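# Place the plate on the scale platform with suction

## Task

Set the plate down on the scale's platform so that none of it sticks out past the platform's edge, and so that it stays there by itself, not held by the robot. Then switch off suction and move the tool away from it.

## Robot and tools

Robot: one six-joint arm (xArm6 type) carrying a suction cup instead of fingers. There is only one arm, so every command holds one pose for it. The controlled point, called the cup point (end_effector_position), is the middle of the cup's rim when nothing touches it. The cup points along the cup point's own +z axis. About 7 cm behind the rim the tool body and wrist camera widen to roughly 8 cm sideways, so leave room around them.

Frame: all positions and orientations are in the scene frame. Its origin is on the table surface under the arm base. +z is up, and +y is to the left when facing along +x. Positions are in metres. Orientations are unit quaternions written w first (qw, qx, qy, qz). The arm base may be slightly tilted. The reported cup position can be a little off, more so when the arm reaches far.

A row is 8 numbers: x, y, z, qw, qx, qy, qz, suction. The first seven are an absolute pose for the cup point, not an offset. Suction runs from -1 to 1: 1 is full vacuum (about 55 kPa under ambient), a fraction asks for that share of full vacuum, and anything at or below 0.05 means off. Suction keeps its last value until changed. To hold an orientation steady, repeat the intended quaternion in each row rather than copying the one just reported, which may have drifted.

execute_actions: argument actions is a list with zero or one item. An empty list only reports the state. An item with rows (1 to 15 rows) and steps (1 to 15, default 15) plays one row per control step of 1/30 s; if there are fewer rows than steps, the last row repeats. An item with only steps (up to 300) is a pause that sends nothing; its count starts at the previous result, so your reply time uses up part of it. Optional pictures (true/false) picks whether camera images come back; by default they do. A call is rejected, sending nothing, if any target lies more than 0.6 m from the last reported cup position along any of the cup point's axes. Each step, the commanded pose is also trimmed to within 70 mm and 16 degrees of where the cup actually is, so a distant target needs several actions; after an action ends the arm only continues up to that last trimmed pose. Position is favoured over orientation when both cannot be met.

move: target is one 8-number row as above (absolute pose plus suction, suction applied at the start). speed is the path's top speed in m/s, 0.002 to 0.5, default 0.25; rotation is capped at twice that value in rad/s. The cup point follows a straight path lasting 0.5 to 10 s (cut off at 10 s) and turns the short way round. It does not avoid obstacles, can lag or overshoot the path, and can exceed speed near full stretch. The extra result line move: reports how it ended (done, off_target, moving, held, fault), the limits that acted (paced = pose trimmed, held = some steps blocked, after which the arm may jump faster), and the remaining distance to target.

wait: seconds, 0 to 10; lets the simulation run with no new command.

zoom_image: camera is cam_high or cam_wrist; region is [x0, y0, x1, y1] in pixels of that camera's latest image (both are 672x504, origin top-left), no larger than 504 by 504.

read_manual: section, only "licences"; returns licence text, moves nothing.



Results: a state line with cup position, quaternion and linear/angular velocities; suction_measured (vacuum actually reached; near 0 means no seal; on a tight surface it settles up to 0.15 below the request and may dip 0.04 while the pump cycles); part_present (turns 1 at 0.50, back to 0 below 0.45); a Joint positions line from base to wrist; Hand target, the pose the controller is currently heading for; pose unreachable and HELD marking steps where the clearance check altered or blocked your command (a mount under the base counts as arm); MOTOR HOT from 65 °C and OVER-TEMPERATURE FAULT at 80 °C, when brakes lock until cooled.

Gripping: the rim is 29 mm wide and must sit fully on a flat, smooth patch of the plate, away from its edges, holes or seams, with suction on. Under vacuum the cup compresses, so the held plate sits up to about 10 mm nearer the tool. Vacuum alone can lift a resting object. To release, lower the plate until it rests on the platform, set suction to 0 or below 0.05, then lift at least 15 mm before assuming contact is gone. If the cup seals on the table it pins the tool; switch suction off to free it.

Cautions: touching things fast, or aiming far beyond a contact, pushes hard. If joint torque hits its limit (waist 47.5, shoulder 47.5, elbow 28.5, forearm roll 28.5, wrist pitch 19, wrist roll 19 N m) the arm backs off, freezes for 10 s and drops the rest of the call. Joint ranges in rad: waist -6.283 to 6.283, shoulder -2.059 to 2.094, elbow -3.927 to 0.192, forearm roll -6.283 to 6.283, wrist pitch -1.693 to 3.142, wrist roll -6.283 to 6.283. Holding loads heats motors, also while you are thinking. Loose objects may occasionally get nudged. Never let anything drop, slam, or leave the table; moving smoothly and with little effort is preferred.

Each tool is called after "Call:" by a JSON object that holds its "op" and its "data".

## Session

Call:
{"op": "execute_actions", "data": {"actions": []}}

Scene clock: 0.00 s of 4900.00 s.
end_effector_position=(+0.4009, +0.0174, +0.3059) suction_measured=0.00 part_present=0 end_effector_quat_wxyz=(-0.004, -0.016, +1.000, -0.006) end_effector_velocity=(-0.000, +0.000, -0.000) end_effector_angular_velocity=(+0.000, +0.000, +0.001)
Joint positions: [ 0.002 -0.265 -0.928  0.001  1.196  2.357]
Joint velocities: [ 0.  0.  0.  0.  0. -0.]
Motor temperatures (°C, as the motors report them): [27 30 28 29 35 33]
Hand target: +0.401, +0.017, +0.306; -0.004, -0.016, +1.000, -0.006

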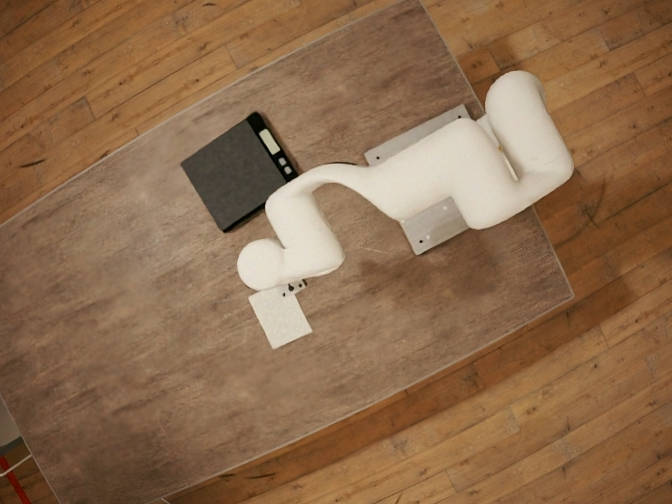

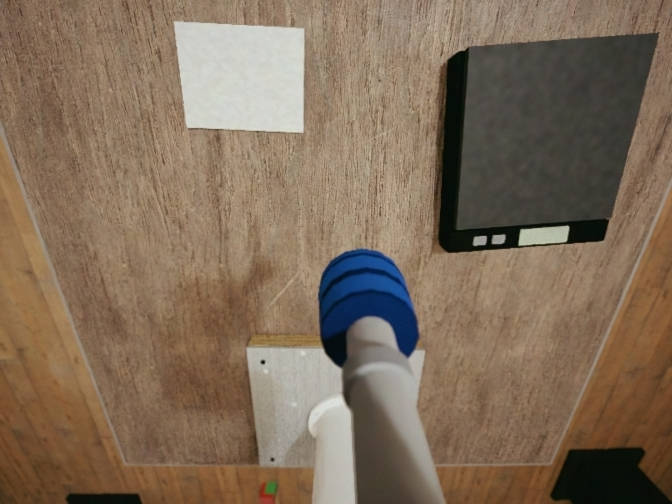

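Call:
{"op": "zoom_image", "data": {"camera": "cam_wrist", "region": [160, 0, 320, 160]}}

Call:
{"op": "zoom_image", "data": {"camera": "cam_wrist", "region": [420, 10, 672, 262]}}

Call:
{"op": "zoom_image", "data": {"camera": "cam_wrist", "region": [220, 240, 484, 504]}}

Call:
{"op": "zoom_image", "data": {"camera": "cam_high", "region": [160, 90, 420, 370]}}

Region (160, 0, 320, 160) of cam_wrist's 672x504 image, scaled by 3.150, with more detail than that image has.

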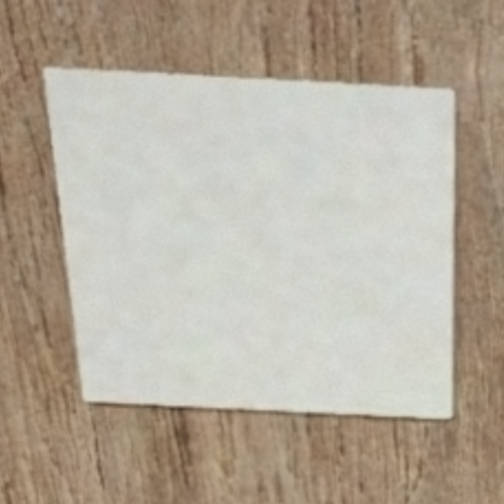

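Region (420, 10, 672, 262) of cam_wrist's 672x504 image, scaled by 2.000, with more detail than that image has.

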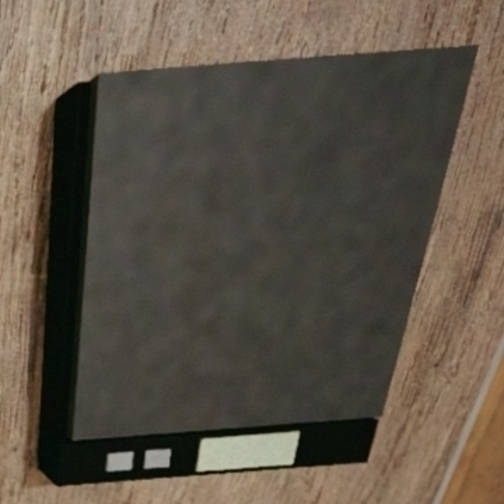

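Region (220, 240, 484, 504) of cam_wrist's 672x504 image, scaled by 1.909, with more detail than that image has.

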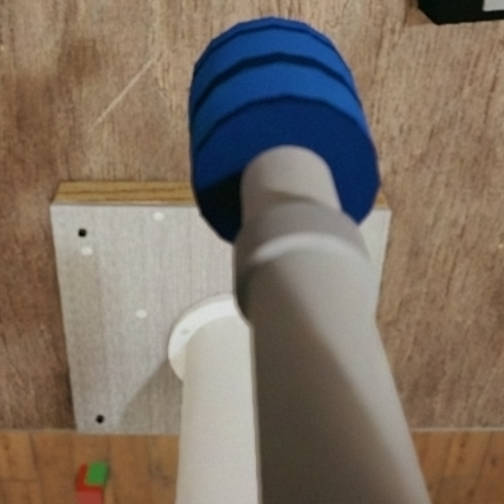

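Region (160, 90, 420, 370) of cam_high's 672x504 image, scaled by 1.800, with more detail than that image has; it fills the left 468 columns of this view, and the rest is white.

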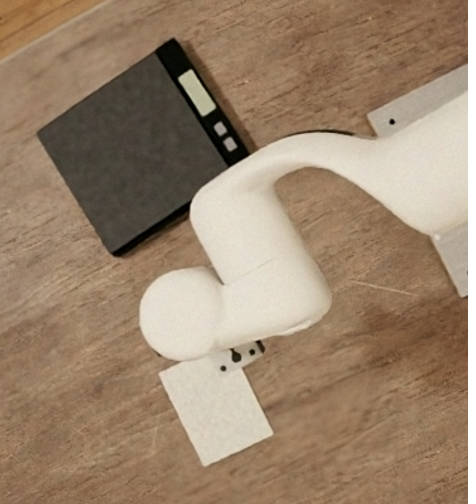

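Call:
{"op": "zoom_image", "data": {"camera": "cam_wrist", "region": [430, 30, 510, 110]}}

Call:
{"op": "zoom_image", "data": {"camera": "cam_wrist", "region": [425, 185, 505, 265]}}

Call:
{"op": "zoom_image", "data": {"camera": "cam_wrist", "region": [170, 95, 230, 155]}}

Region (430, 30, 510, 110) of cam_wrist's 672x504 image, scaled by 6.300, with more detail than that image has.

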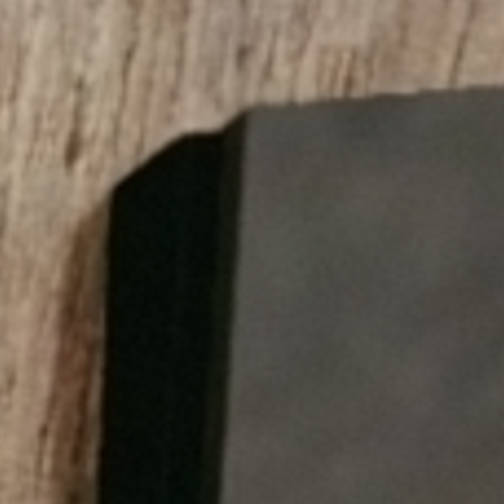

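Region (425, 185, 505, 265) of cam_wrist's 672x504 image, scaled by 6.300, with more detail than that image has.

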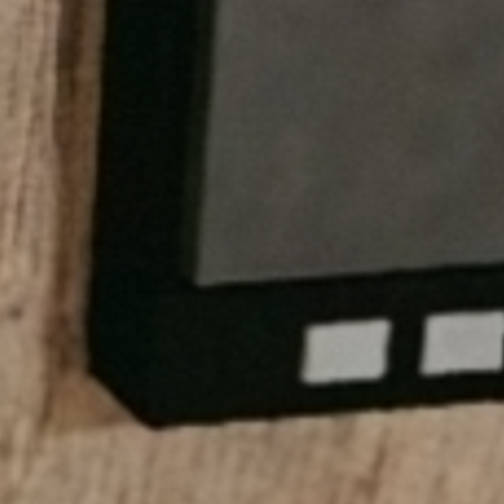

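Region (170, 95, 230, 155) of cam_wrist's 672x504 image, scaled by 8.400, with more detail than that image has.

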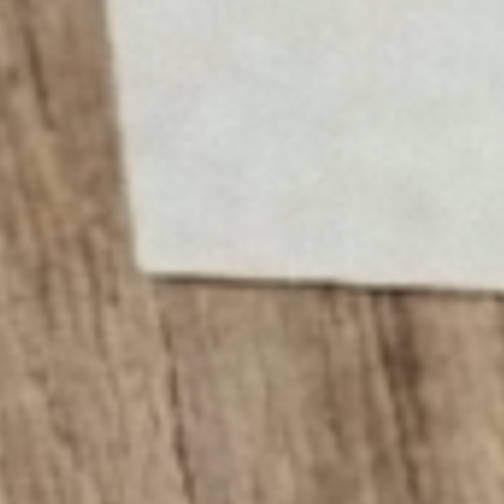

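Call:
{"op": "move", "data": {"target": [0.521, 0.139, 0.03, 0, 0.0122, 0.9999, 0, 0], "speed": 0.4}}

Call:
{"op": "move", "data": {"target": [0.521, 0.139, 0.006, 0, 0.0122, 0.9999, 0, 1], "speed": 0.04}}

Scene clock: 106.90 s of 4900.00 s.
end_effector_position=(+0.5210, +0.1390, +0.0307) suction_measured=0.00 part_present=0 end_effector_quat_wxyz=(+0.001, +0.013, +1.000, -0.000) end_effector_velocity=(-0.002, +0.000, -0.005) end_effector_angular_velocity=(-0.002, +0.009, +0.000)
Joint positions: [ 0.227  0.608 -1.196  0.02   0.577  2.623]
Joint velocities: [ 0.002  0.012 -0.003  0.     0.001  0.001]
Motor temperatures (°C, as the motors report them): [27 30 30 29 35 33]
Hand target: +0.521, +0.139, +0.030; -0.000, +0.012, +1.000, -0.000
Off the commanded pose: 0.001 m, 0 deg.
After step 90, 102.40 s passed at rest.
move: done; limits=paced

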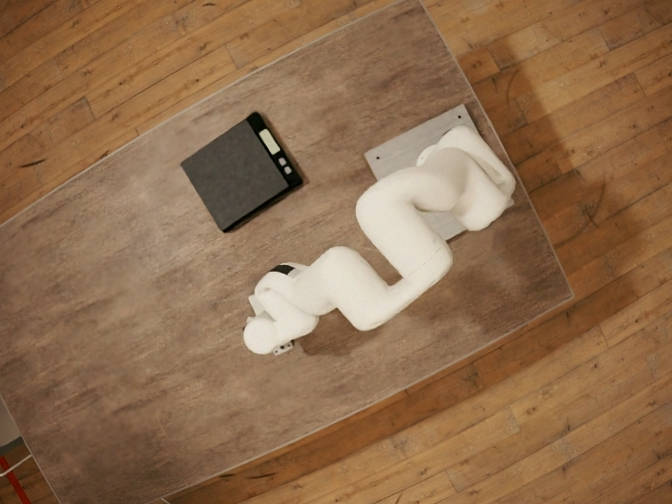

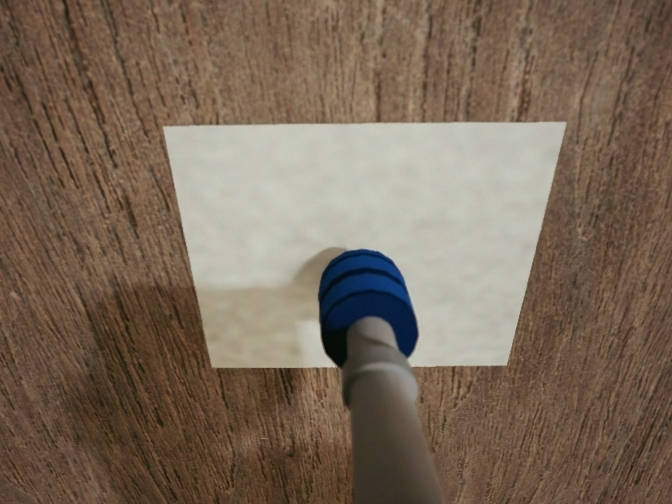

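Scene clock: 107.87 s of 4900.00 s.
end_effector_position=(+0.5210, +0.1390, +0.0061) suction_measured=0.31 part_present=0 end_effector_quat_wxyz=(+0.000, +0.012, +1.000, -0.000) end_effector_velocity=(+0.002, +0.001, +0.002) end_effector_angular_velocity=(+0.002, -0.007, +0.001)
Joint positions: [ 0.228  0.669 -1.21   0.023  0.532  2.62 ]
Joint velocities: [ 0.    -0.001 -0.004  0.    -0.002 -0.   ]
Motor temperatures (°C, as the motors report them): [27 30 30 29 35 33]
Hand target: +0.521, +0.139, +0.006; +0.000, +0.012, +1.000, -0.000
Off the commanded pose: 0.000 m, 0 deg.
move: done

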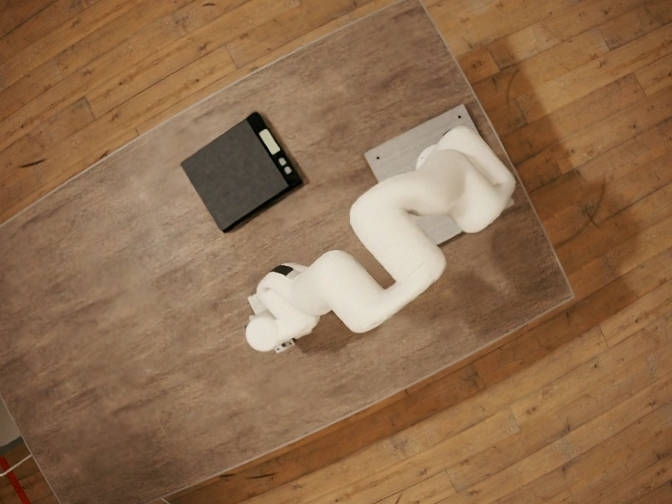

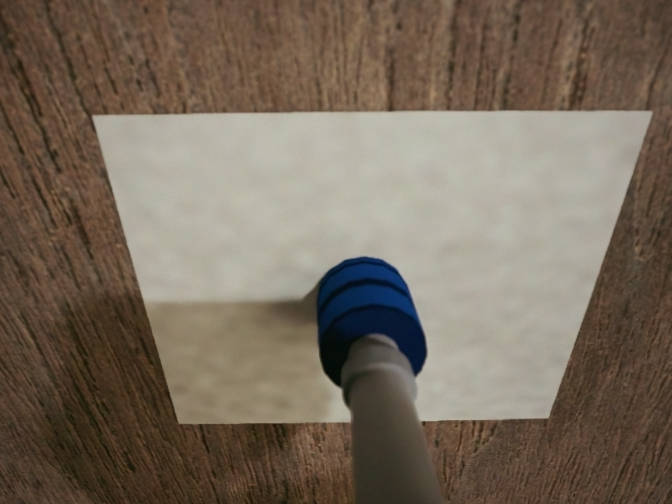

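Call:
{"op": "execute_actions", "data": {"actions": []}}

Scene clock: 109.50 s of 4900.00 s.
end_effector_position=(+0.5210, +0.1390, +0.0060) suction_measured=0.99 part_present=1 end_effector_quat_wxyz=(+0.000, +0.012, +1.000, -0.000) end_effector_velocity=(+0.000, -0.000, -0.000) end_effector_angular_velocity=(+0.000, -0.000, -0.002)
Joint positions: [ 0.228  0.669 -1.21   0.023  0.532  2.62 ]
Joint velocities: [-0.     0.    -0.     0.    -0.     0.002]
Motor temperatures (°C, as the motors report them): [27 30 30 29 35 33]
Hand target: +0.521, +0.139, +0.006; +0.000, +0.012, +1.000, -0.000
Off the commanded pose: 0.000 m, 0 deg.
Steps of this call (steps 1 to 49: nothing new was sent). Readings (end_effector_position | what the end effector reports):
1: (+0.5211, +0.1390, +0.0062) | suction_measured=0.35 part_present=0
2: (+0.5211, +0.1390, +0.0062) | suction_measured=0.38 part_present=0
4: (+0.5211, +0.1390, +0.0061) | suction_measured=0.46 part_present=0
8: (+0.5210, +0.1390, +0.0060) | suction_measured=0.69 part_present=1
49: the state above

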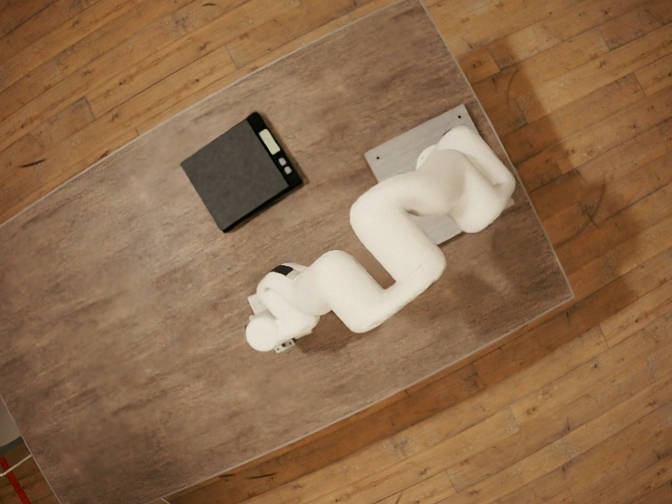

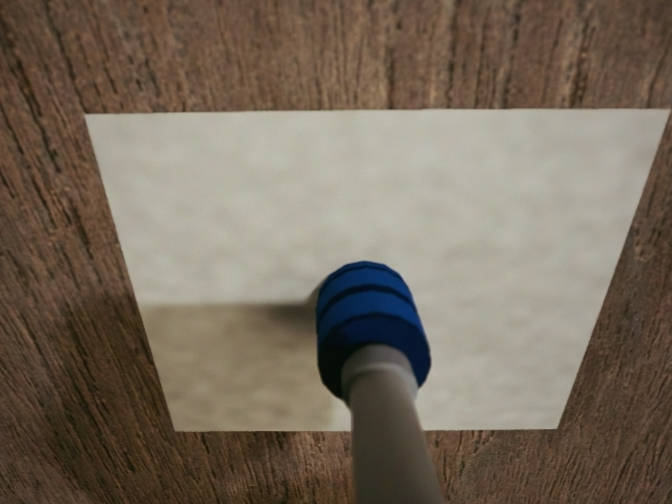

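Call:
{"op": "execute_actions", "data": {"actions": [{"rows": [[0.5210,0.1389,0.0064,0,0.0122,0.9999,0,1],[0.5209,0.1385,0.0075,0,0.0121,0.9999,0,1],[0.5207,0.1374,0.0094,0,0.0119,0.9999,0,1],[0.5203,0.1352,0.0119,0,0.0116,0.9999,0,1],[0.5198,0.1318,0.0151,0,0.0110,0.9999,0,1],[0.5189,0.1270,0.0188,0,0.0103,0.9999,0,1],[0.5179,0.1208,0.0229,0,0.0093,1.0,0,1],[0.5166,0.1132,0.0274,0,0.0081,1.0,0,1],[0.5150,0.1044,0.0322,0,0.0067,1.0,0,1],[0.5133,0.0945,0.0370,0,0.0051,1.0,0,1],[0.5115,0.0839,0.0419,0,0.0034,1.0,0,1],[0.5096,0.0730,0.0466,0,0.0017,1.0,0,1],[0.5077,0.0620,0.0511,0,-0.0001,1.0,0,1],[0.5058,0.0510,0.0552,0,-0.0019,1.0,0,1],[0.5040,0.0400,0.0589,0,-0.0036,1.0,0,1]], "steps": 15}], "pictures": false}}

Call:
{"op": "execute_actions", "data": {"actions": [{"rows": [[0.5021,0.0290,0.0621,0,-0.0054,1.0,0,1],[0.5002,0.0180,0.0646,0,-0.0071,1.0,0,1],[0.4983,0.0070,0.0665,0,-0.0089,1.0,0,1],[0.4964,-0.0040,0.0676,0,-0.0106,0.9999,0,1],[0.4945,-0.0150,0.0680,0,-0.0124,0.9999,0,1],[0.4926,-0.0260,0.0680,0,-0.0142,0.9999,0,1],[0.4907,-0.0370,0.0680,0,-0.0159,0.9999,0,1],[0.4888,-0.0480,0.0680,0,-0.0177,0.9998,0,1],[0.4869,-0.0590,0.0680,0,-0.0194,0.9998,0,1],[0.4850,-0.0700,0.0680,0,-0.0212,0.9998,0,1],[0.4831,-0.0810,0.0680,0,-0.0230,0.9997,0,1],[0.4812,-0.0920,0.0680,0,-0.0247,0.9997,0,1],[0.4793,-0.1030,0.0680,0,-0.0265,0.9996,0,1],[0.4774,-0.1140,0.0680,0,-0.0282,0.9996,0,1],[0.4755,-0.1250,0.0680,0,-0.0300,0.9995,0,1]], "steps": 15}], "pictures": false}}

Call:
{"op": "execute_actions", "data": {"actions": [{"rows": [[0.4737,-0.1360,0.0679,0,-0.0317,0.9995,0,1],[0.4718,-0.1470,0.0675,0,-0.0335,0.9994,0,1],[0.4699,-0.1580,0.0669,0,-0.0353,0.9994,0,1],[0.4680,-0.1689,0.0660,0,-0.0370,0.9993,0,1],[0.4662,-0.1795,0.0649,0,-0.0387,0.9993,0,1],[0.4645,-0.1894,0.0637,0,-0.0403,0.9992,0,1],[0.4629,-0.1982,0.0623,0,-0.0417,0.9991,0,1],[0.4616,-0.2058,0.0607,0,-0.0429,0.9991,0,1],[0.4606,-0.2120,0.0591,0,-0.0439,0.9990,0,1],[0.4597,-0.2168,0.0575,0,-0.0446,0.9990,0,1],[0.4592,-0.2202,0.0559,0,-0.0452,0.9990,0,1],[0.4588,-0.2224,0.0543,0,-0.0455,0.9990,0,1],[0.4586,-0.2235,0.0527,0,-0.0457,0.9990,0,1],[0.4585,-0.2239,0.0513,0,-0.0458,0.9990,0,1],[0.4585,-0.2240,0.0501,0,-0.0458,0.9990,0,1]], "steps": 15}], "pictures": false}}

Call:
{"op": "execute_actions", "data": {"actions": [{"rows": [[0.4585,-0.2240,0.0490,0,-0.0458,0.9990,0,1],[0.4585,-0.2240,0.0481,0,-0.0458,0.9990,0,1],[0.4585,-0.2240,0.0475,0,-0.0458,0.9990,0,1],[0.4585,-0.2240,0.0471,0,-0.0458,0.9990,0,1],[0.4585,-0.2240,0.0470,0,-0.0458,0.9990,0,1]], "steps": 15}]}}

Scene clock: 170.00 s of 4900.00 s.
end_effector_position=(+0.5122, +0.0816, +0.0405) suction_measured=1.00 part_present=1 end_effector_quat_wxyz=(-0.001, +0.004, +1.000, -0.002) end_effector_velocity=(-0.049, -0.294, +0.121) end_effector_angular_velocity=(-0.024, +0.009, +0.074)
Joint positions: [ 0.124  0.537 -1.105  0.017  0.561  2.506]
Joint velocities: [-0.545 -0.511  0.432 -0.037  0.095 -0.587]
Motor temperatures (°C, as the motors report them): [27 30 29 29 35 33]
Hand target: +0.505, +0.044, +0.054; -0.001, -0.002, +1.000, -0.003
Off the commanded pose: 0.046 m, 1 deg.
Steps of this call (steps 1 to 1800: nothing new was sent; steps 1801 to 1815: all 15 steps of this action). Readings (end_effector_position | what the end effector reports):
1801: (+0.5210, +0.1390, +0.0060) | suction_measured=0.99 part_present=1
1802: (+0.5210, +0.1390, +0.0060) | suction_measured=0.99 part_present=1
1804: (+0.5207, +0.1386, +0.0067) | suction_measured=0.98 part_present=1
1808: (+0.5194, +0.1318, +0.0140) | suction_measured=0.96 part_present=1
1815: the state above

Scene clock: 170.50 s of 4900.00 s.
end_effector_position=(+0.4816, -0.0791, +0.0668) suction_measured=0.99 part_present=1 end_effector_quat_wxyz=(-0.002, -0.020, +1.000, -0.005) end_effector_velocity=(-0.061, -0.329, +0.008) end_effector_angular_velocity=(-0.004, -0.007, +0.101)
Joint positions: [-0.196  0.404 -0.975  0.008  0.569  2.144]
Joint velocities: [-0.685 -0.024  0.031 -0.003 -0.012 -0.784]
Motor temperatures (°C, as the motors report them): [27 30 29 29 35 33]
Hand target: +0.473, -0.121, +0.068; -0.001, -0.027, +1.000, -0.005
Off the commanded pose: 0.046 m, 1 deg.
Steps of this call (steps 1 to 15: all 15 steps of this action). Readings (end_effector_position | what the end effector reports):
1: (+0.5105, +0.0716, +0.0444) | suction_measured=1.00 part_present=1
2: (+0.5088, +0.0613, +0.0483) | suction_measured=0.99 part_present=1
4: (+0.5051, +0.0403, +0.0553) | suction_measured=0.99 part_present=1
8: (+0.4969, -0.0027, +0.0638) | suction_measured=0.98 part_present=1
15: the state above

Scene clock: 171.00 s of 4900.00 s.
end_effector_position=(+0.4581, -0.2177, +0.0556) suction_measured=0.98 part_present=1 end_effector_quat_wxyz=(-0.000, -0.043, +0.999, -0.002) end_effector_velocity=(-0.003, -0.086, -0.056) end_effector_angular_velocity=(+0.044, +0.005, +0.051)
Joint positions: [-0.478  0.485 -1.058  0.022  0.572  1.805]
Joint velocities: [-0.162  0.234 -0.18   0.071 -0.028 -0.273]
Motor temperatures (°C, as the motors report them): [27 30 29 29 35 33]
Hand target: +0.458, -0.224, +0.050; +0.000, -0.046, +0.999, -0.000
Off the commanded pose: 0.008 m, 0 deg.
Steps of this call (steps 1 to 15: all 15 steps of this action). Readings (end_effector_position | what the end effector reports):
1: (+0.4796, -0.0901, +0.0671) | suction_measured=1.00 part_present=1
2: (+0.4775, -0.1011, +0.0673) | suction_measured=1.00 part_present=1
4: (+0.4736, -0.1233, +0.0676) | suction_measured=0.99 part_present=1
8: (+0.4656, -0.1669, +0.0662) | suction_measured=0.98 part_present=1
15: the state above

Scene clock: 171.50 s of 4900.00 s.
end_effector_position=(+0.4587, -0.2239, +0.0472) suction_measured=0.96 part_present=1 end_effector_quat_wxyz=(+0.000, -0.046, +0.999, -0.000) end_effector_velocity=(-0.001, -0.000, -0.001) end_effector_angular_velocity=(+0.002, +0.003, -0.000)
Joint positions: [-0.489  0.514 -1.076  0.029  0.562  1.782]
Joint velocities: [-0.002  0.002  0.    -0.     0.001 -0.001]
Motor temperatures (°C, as the motors report them): [27 30 29 29 35 33]
Hand target: +0.459, -0.224, +0.047; +0.000, -0.046, +0.999, +0.000
Off the commanded pose: 0.000 m, 0 deg.
Steps of this call (steps 1 to 15: all 15 steps of this action). Readings (end_effector_position | what the end effector reports):
1: (+0.4581, -0.2200, +0.0538) | suction_measured=0.99 part_present=1
2: (+0.4581, -0.2213, +0.0521) | suction_measured=0.99 part_present=1
4: (+0.4582, -0.2226, +0.0495) | suction_measured=1.00 part_present=1
8: (+0.4585, -0.2233, +0.0473) | suction_measured=0.99 part_present=1
15: the state above

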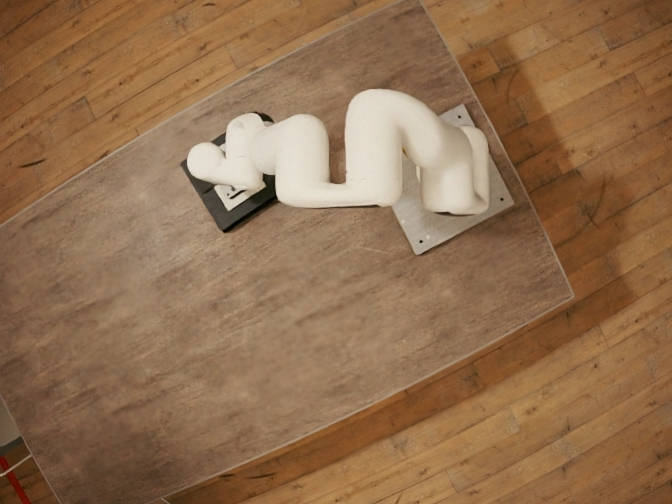

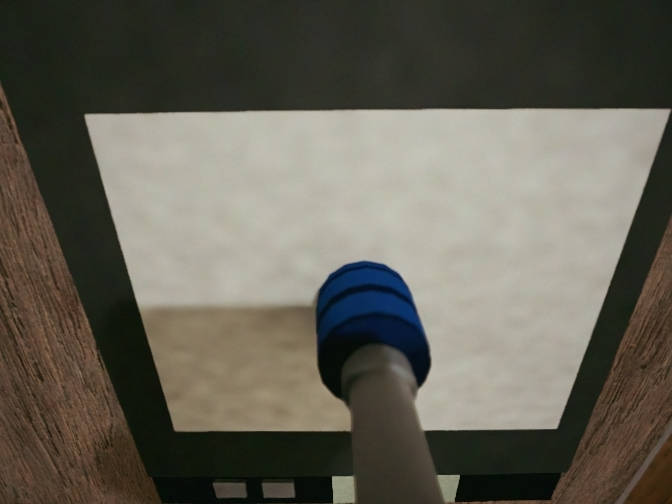

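Smooth transfer. Now measure alignment and remaining gap.

Call:
{"op": "zoom_image", "data": {"camera": "cam_wrist", "region": [100, 384, 240, 504]}}

Call:
{"op": "zoom_image", "data": {"camera": "cam_wrist", "region": [490, 384, 630, 504]}}

Call:
{"op": "zoom_image", "data": {"camera": "cam_wrist", "region": [0, 60, 200, 300]}}

Call:
{"op": "zoom_image", "data": {"camera": "cam_wrist", "region": [472, 60, 672, 300]}}

Region (100, 384, 240, 504) of cam_wrist's 672x504 image, scaled by 3.600, with more detail than that image has; it fills the top 432 rows of this view, and the rest is white.

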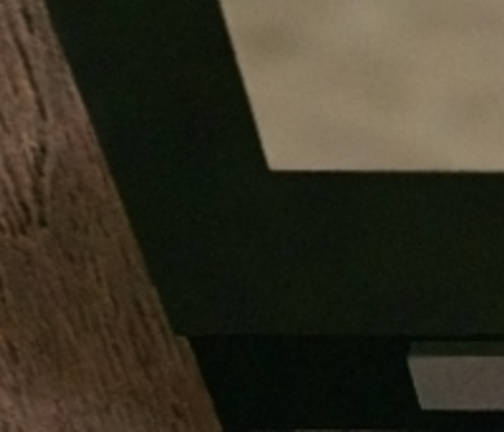

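Region (490, 384, 630, 504) of cam_wrist's 672x504 image, scaled by 3.600, with more detail than that image has; it fills the top 432 rows of this view, and the rest is white.

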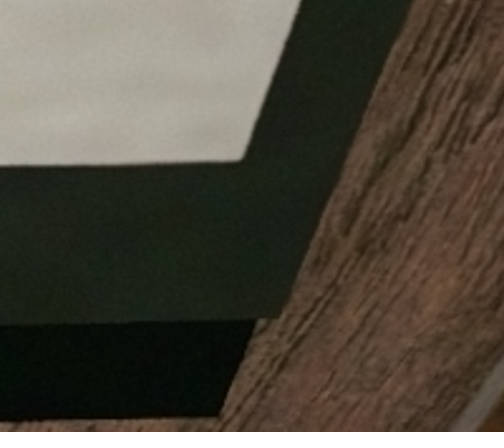

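Region (0, 60, 200, 300) of cam_wrist's 672x504 image, scaled by 2.100, with more detail than that image has.

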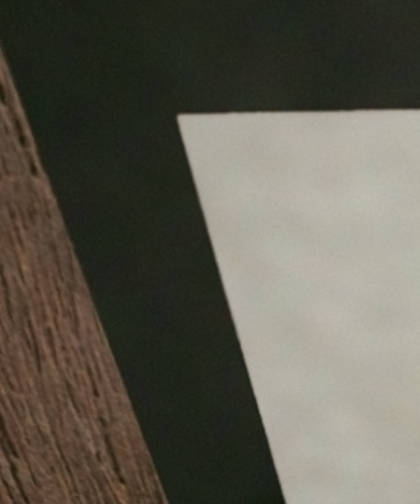

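Region (472, 60, 672, 300) of cam_wrist's 672x504 image, scaled by 2.100, with more detail than that image has.

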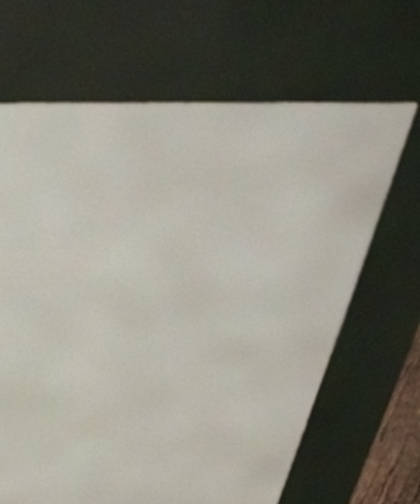

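Call:
{"op": "execute_actions", "data": {"actions": [{"rows": [[0.4585,-0.2239,0.0469,0,-0.0458,0.9990,0,1],[0.4585,-0.2237,0.0467,0,-0.0458,0.9990,0,1],[0.4585,-0.2234,0.0463,0,-0.0458,0.9990,0,1],[0.4585,-0.2231,0.0458,0,-0.0458,0.9990,0,1],[0.4585,-0.2228,0.0452,0,-0.0458,0.9990,0,1],[0.4585,-0.2226,0.0445,0,-0.0458,0.9990,0,1],[0.4585,-0.2225,0.0438,0,-0.0458,0.9990,0,1],[0.4585,-0.2225,0.0430,0,-0.0458,0.9990,0,1],[0.4585,-0.2225,0.0423,0,-0.0458,0.9990,0,1],[0.4585,-0.2225,0.0416,0,-0.0458,0.9990,0,1],[0.4585,-0.2225,0.0410,0,-0.0458,0.9990,0,1],[0.4585,-0.2225,0.0405,0,-0.0458,0.9990,0,1],[0.4585,-0.2225,0.0401,0,-0.0458,0.9990,0,1],[0.4585,-0.2225,0.0399,0,-0.0458,0.9990,0,1],[0.4585,-0.2225,0.0398,0,-0.0458,0.9990,0,1]], "steps": 15}], "pictures": false}}

Call:
{"op": "execute_actions", "data": {"actions": [{"rows": [[0.4585,-0.2225,0.0398,0,-0.0458,0.9990,0,1]], "steps": 10}], "pictures": false}}

Call:
{"op": "execute_actions", "data": {"actions": [{"rows": [[0.4585,-0.2225,0.0405,0,-0.0458,0.9990,0,0]], "steps": 5}], "pictures": false}}

Call:
{"op": "move", "data": {"target": [0.4585, -0.2225, 0.2, 0, -0.0458, 0.9990, 0, 0], "speed": 0.33}}

Scene clock: 200.23 s of 4900.00 s.
end_effector_position=(+0.4590, -0.2227, +0.0415) suction_measured=0.99 part_present=1 end_effector_quat_wxyz=(+0.001, -0.046, +0.999, -0.000) end_effector_velocity=(+0.006, -0.003, -0.005) end_effector_angular_velocity=(-0.008, -0.016, -0.002)
Joint positions: [-0.487  0.527 -1.075  0.029  0.547  1.785]
Joint velocities: [-0.     0.02  -0.012  0.001 -0.027  0.001]
Motor temperatures (°C, as the motors report them): [27 30 29 29 35 33]
Hand target: +0.458, -0.223, +0.040; -0.000, -0.046, +0.999, -0.000
Off the commanded pose: 0.002 m, 0 deg.
Steps of this call (steps 1 to 847: nothing new was sent; steps 848 to 862: all 15 steps of this action). Readings (end_effector_position | what the end effector reports):
848: (+0.4585, -0.2240, +0.0470) | suction_measured=1.00 part_present=1
849: (+0.4585, -0.2240, +0.0470) | suction_measured=0.99 part_present=1
851: (+0.4586, -0.2238, +0.0469) | suction_measured=0.99 part_present=1
855: (+0.4586, -0.2230, +0.0453) | suction_measured=0.98 part_present=1
862: the state above

Scene clock: 200.57 s of 4900.00 s.
end_effector_position=(+0.4595, -0.2230, +0.0411) suction_measured=0.98 part_present=1 end_effector_quat_wxyz=(+0.001, -0.046, +0.999, -0.001) end_effector_velocity=(-0.000, -0.000, -0.001) end_effector_angular_velocity=(+0.000, +0.000, -0.002)
Joint positions: [-0.487  0.529 -1.076  0.029  0.545  1.784]
Joint velocities: [-0.001  0.001  0.001  0.    -0.002  0.001]
Motor temperatures (°C, as the motors report them): [27 30 29 29 35 33]
Hand target: +0.458, -0.223, +0.040; -0.000, -0.046, +0.999, -0.000
Off the commanded pose: 0.002 m, 0 deg.
Steps of this call (steps 1 to 10: all 10 steps of this action). Readings (end_effector_position | what the end effector reports):
1: (+0.4592, -0.2229, +0.0414) | suction_measured=1.00 part_present=1
2: (+0.4594, -0.2229, +0.0414) | suction_measured=1.00 part_present=1
4: (+0.4595, -0.2230, +0.0413) | suction_measured=1.00 part_present=1
8: (+0.4595, -0.2230, +0.0412) | suction_measured=0.99 part_present=1
10: the state above

Scene clock: 200.73 s of 4900.00 s.
end_effector_position=(+0.4596, -0.2230, +0.0413) suction_measured=0.00 part_present=0 end_effector_quat_wxyz=(+0.001, -0.046, +0.999, -0.001) end_effector_velocity=(-0.001, +0.000, -0.000) end_effector_angular_velocity=(+0.001, +0.002, +0.001)
Joint positions: [-0.487  0.529 -1.076  0.029  0.545  1.785]
Joint velocities: [-0.    -0.     0.001 -0.001  0.002 -0.001]
Motor temperatures (°C, as the motors report them): [27 30 29 29 35 33]
Hand target: +0.458, -0.223, +0.041; -0.000, -0.046, +0.999, -0.000
Off the commanded pose: 0.001 m, 0 deg.
Steps of this call (steps 1 to 5: all 5 steps of this action). Readings (end_effector_position | what the end effector reports):
1: (+0.4595, -0.2230, +0.0411) | suction_measured=0.18 part_present=0
2: (+0.4597, -0.2231, +0.0415) | suction_measured=0.00 part_present=0
4: (+0.4596, -0.2231, +0.0413) | suction_measured=0.00 part_present=0
5: the state above

Scene clock: 202.00 s of 4900.00 s.
end_effector_position=(+0.4581, -0.2222, +0.1989) suction_measured=0.00 part_present=0 end_effector_quat_wxyz=(-0.001, -0.046, +0.999, +0.001) end_effector_velocity=(+0.004, -0.002, +0.009) end_effector_angular_velocity=(-0.008, -0.015, +0.001)
Joint positions: [-0.493  0.214 -1.146  0.019  0.935  1.791]
Joint velocities: [-0.    -0.009 -0.01  -0.     0.003 -0.001]
Motor temperatures (°C, as the motors report them): [27 30 29 29 35 33]
Hand target: +0.459, -0.222, +0.200; +0.000, -0.046, +0.999, +0.000
Off the commanded pose: 0.001 m, 0 deg.
move: done

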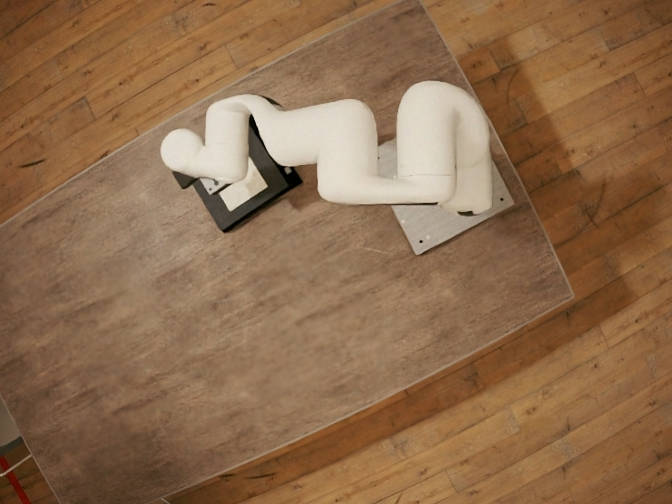

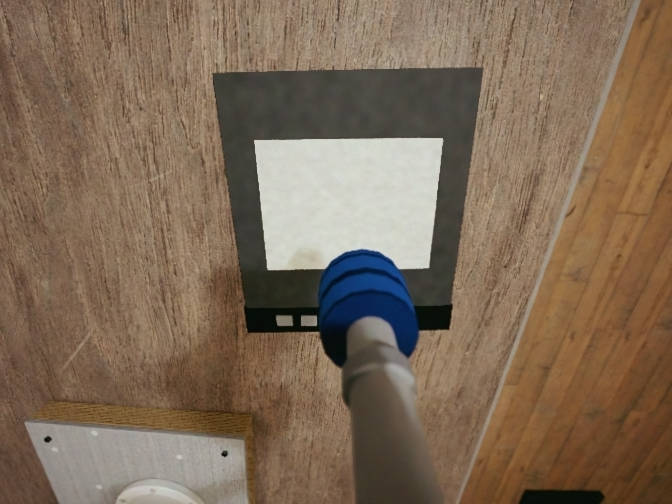

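The plate is centred on the platform and the tool is clear.

Call:
{"op": "finished_scene", "data": {"scene": 2}}

The scene is finished: the task was done.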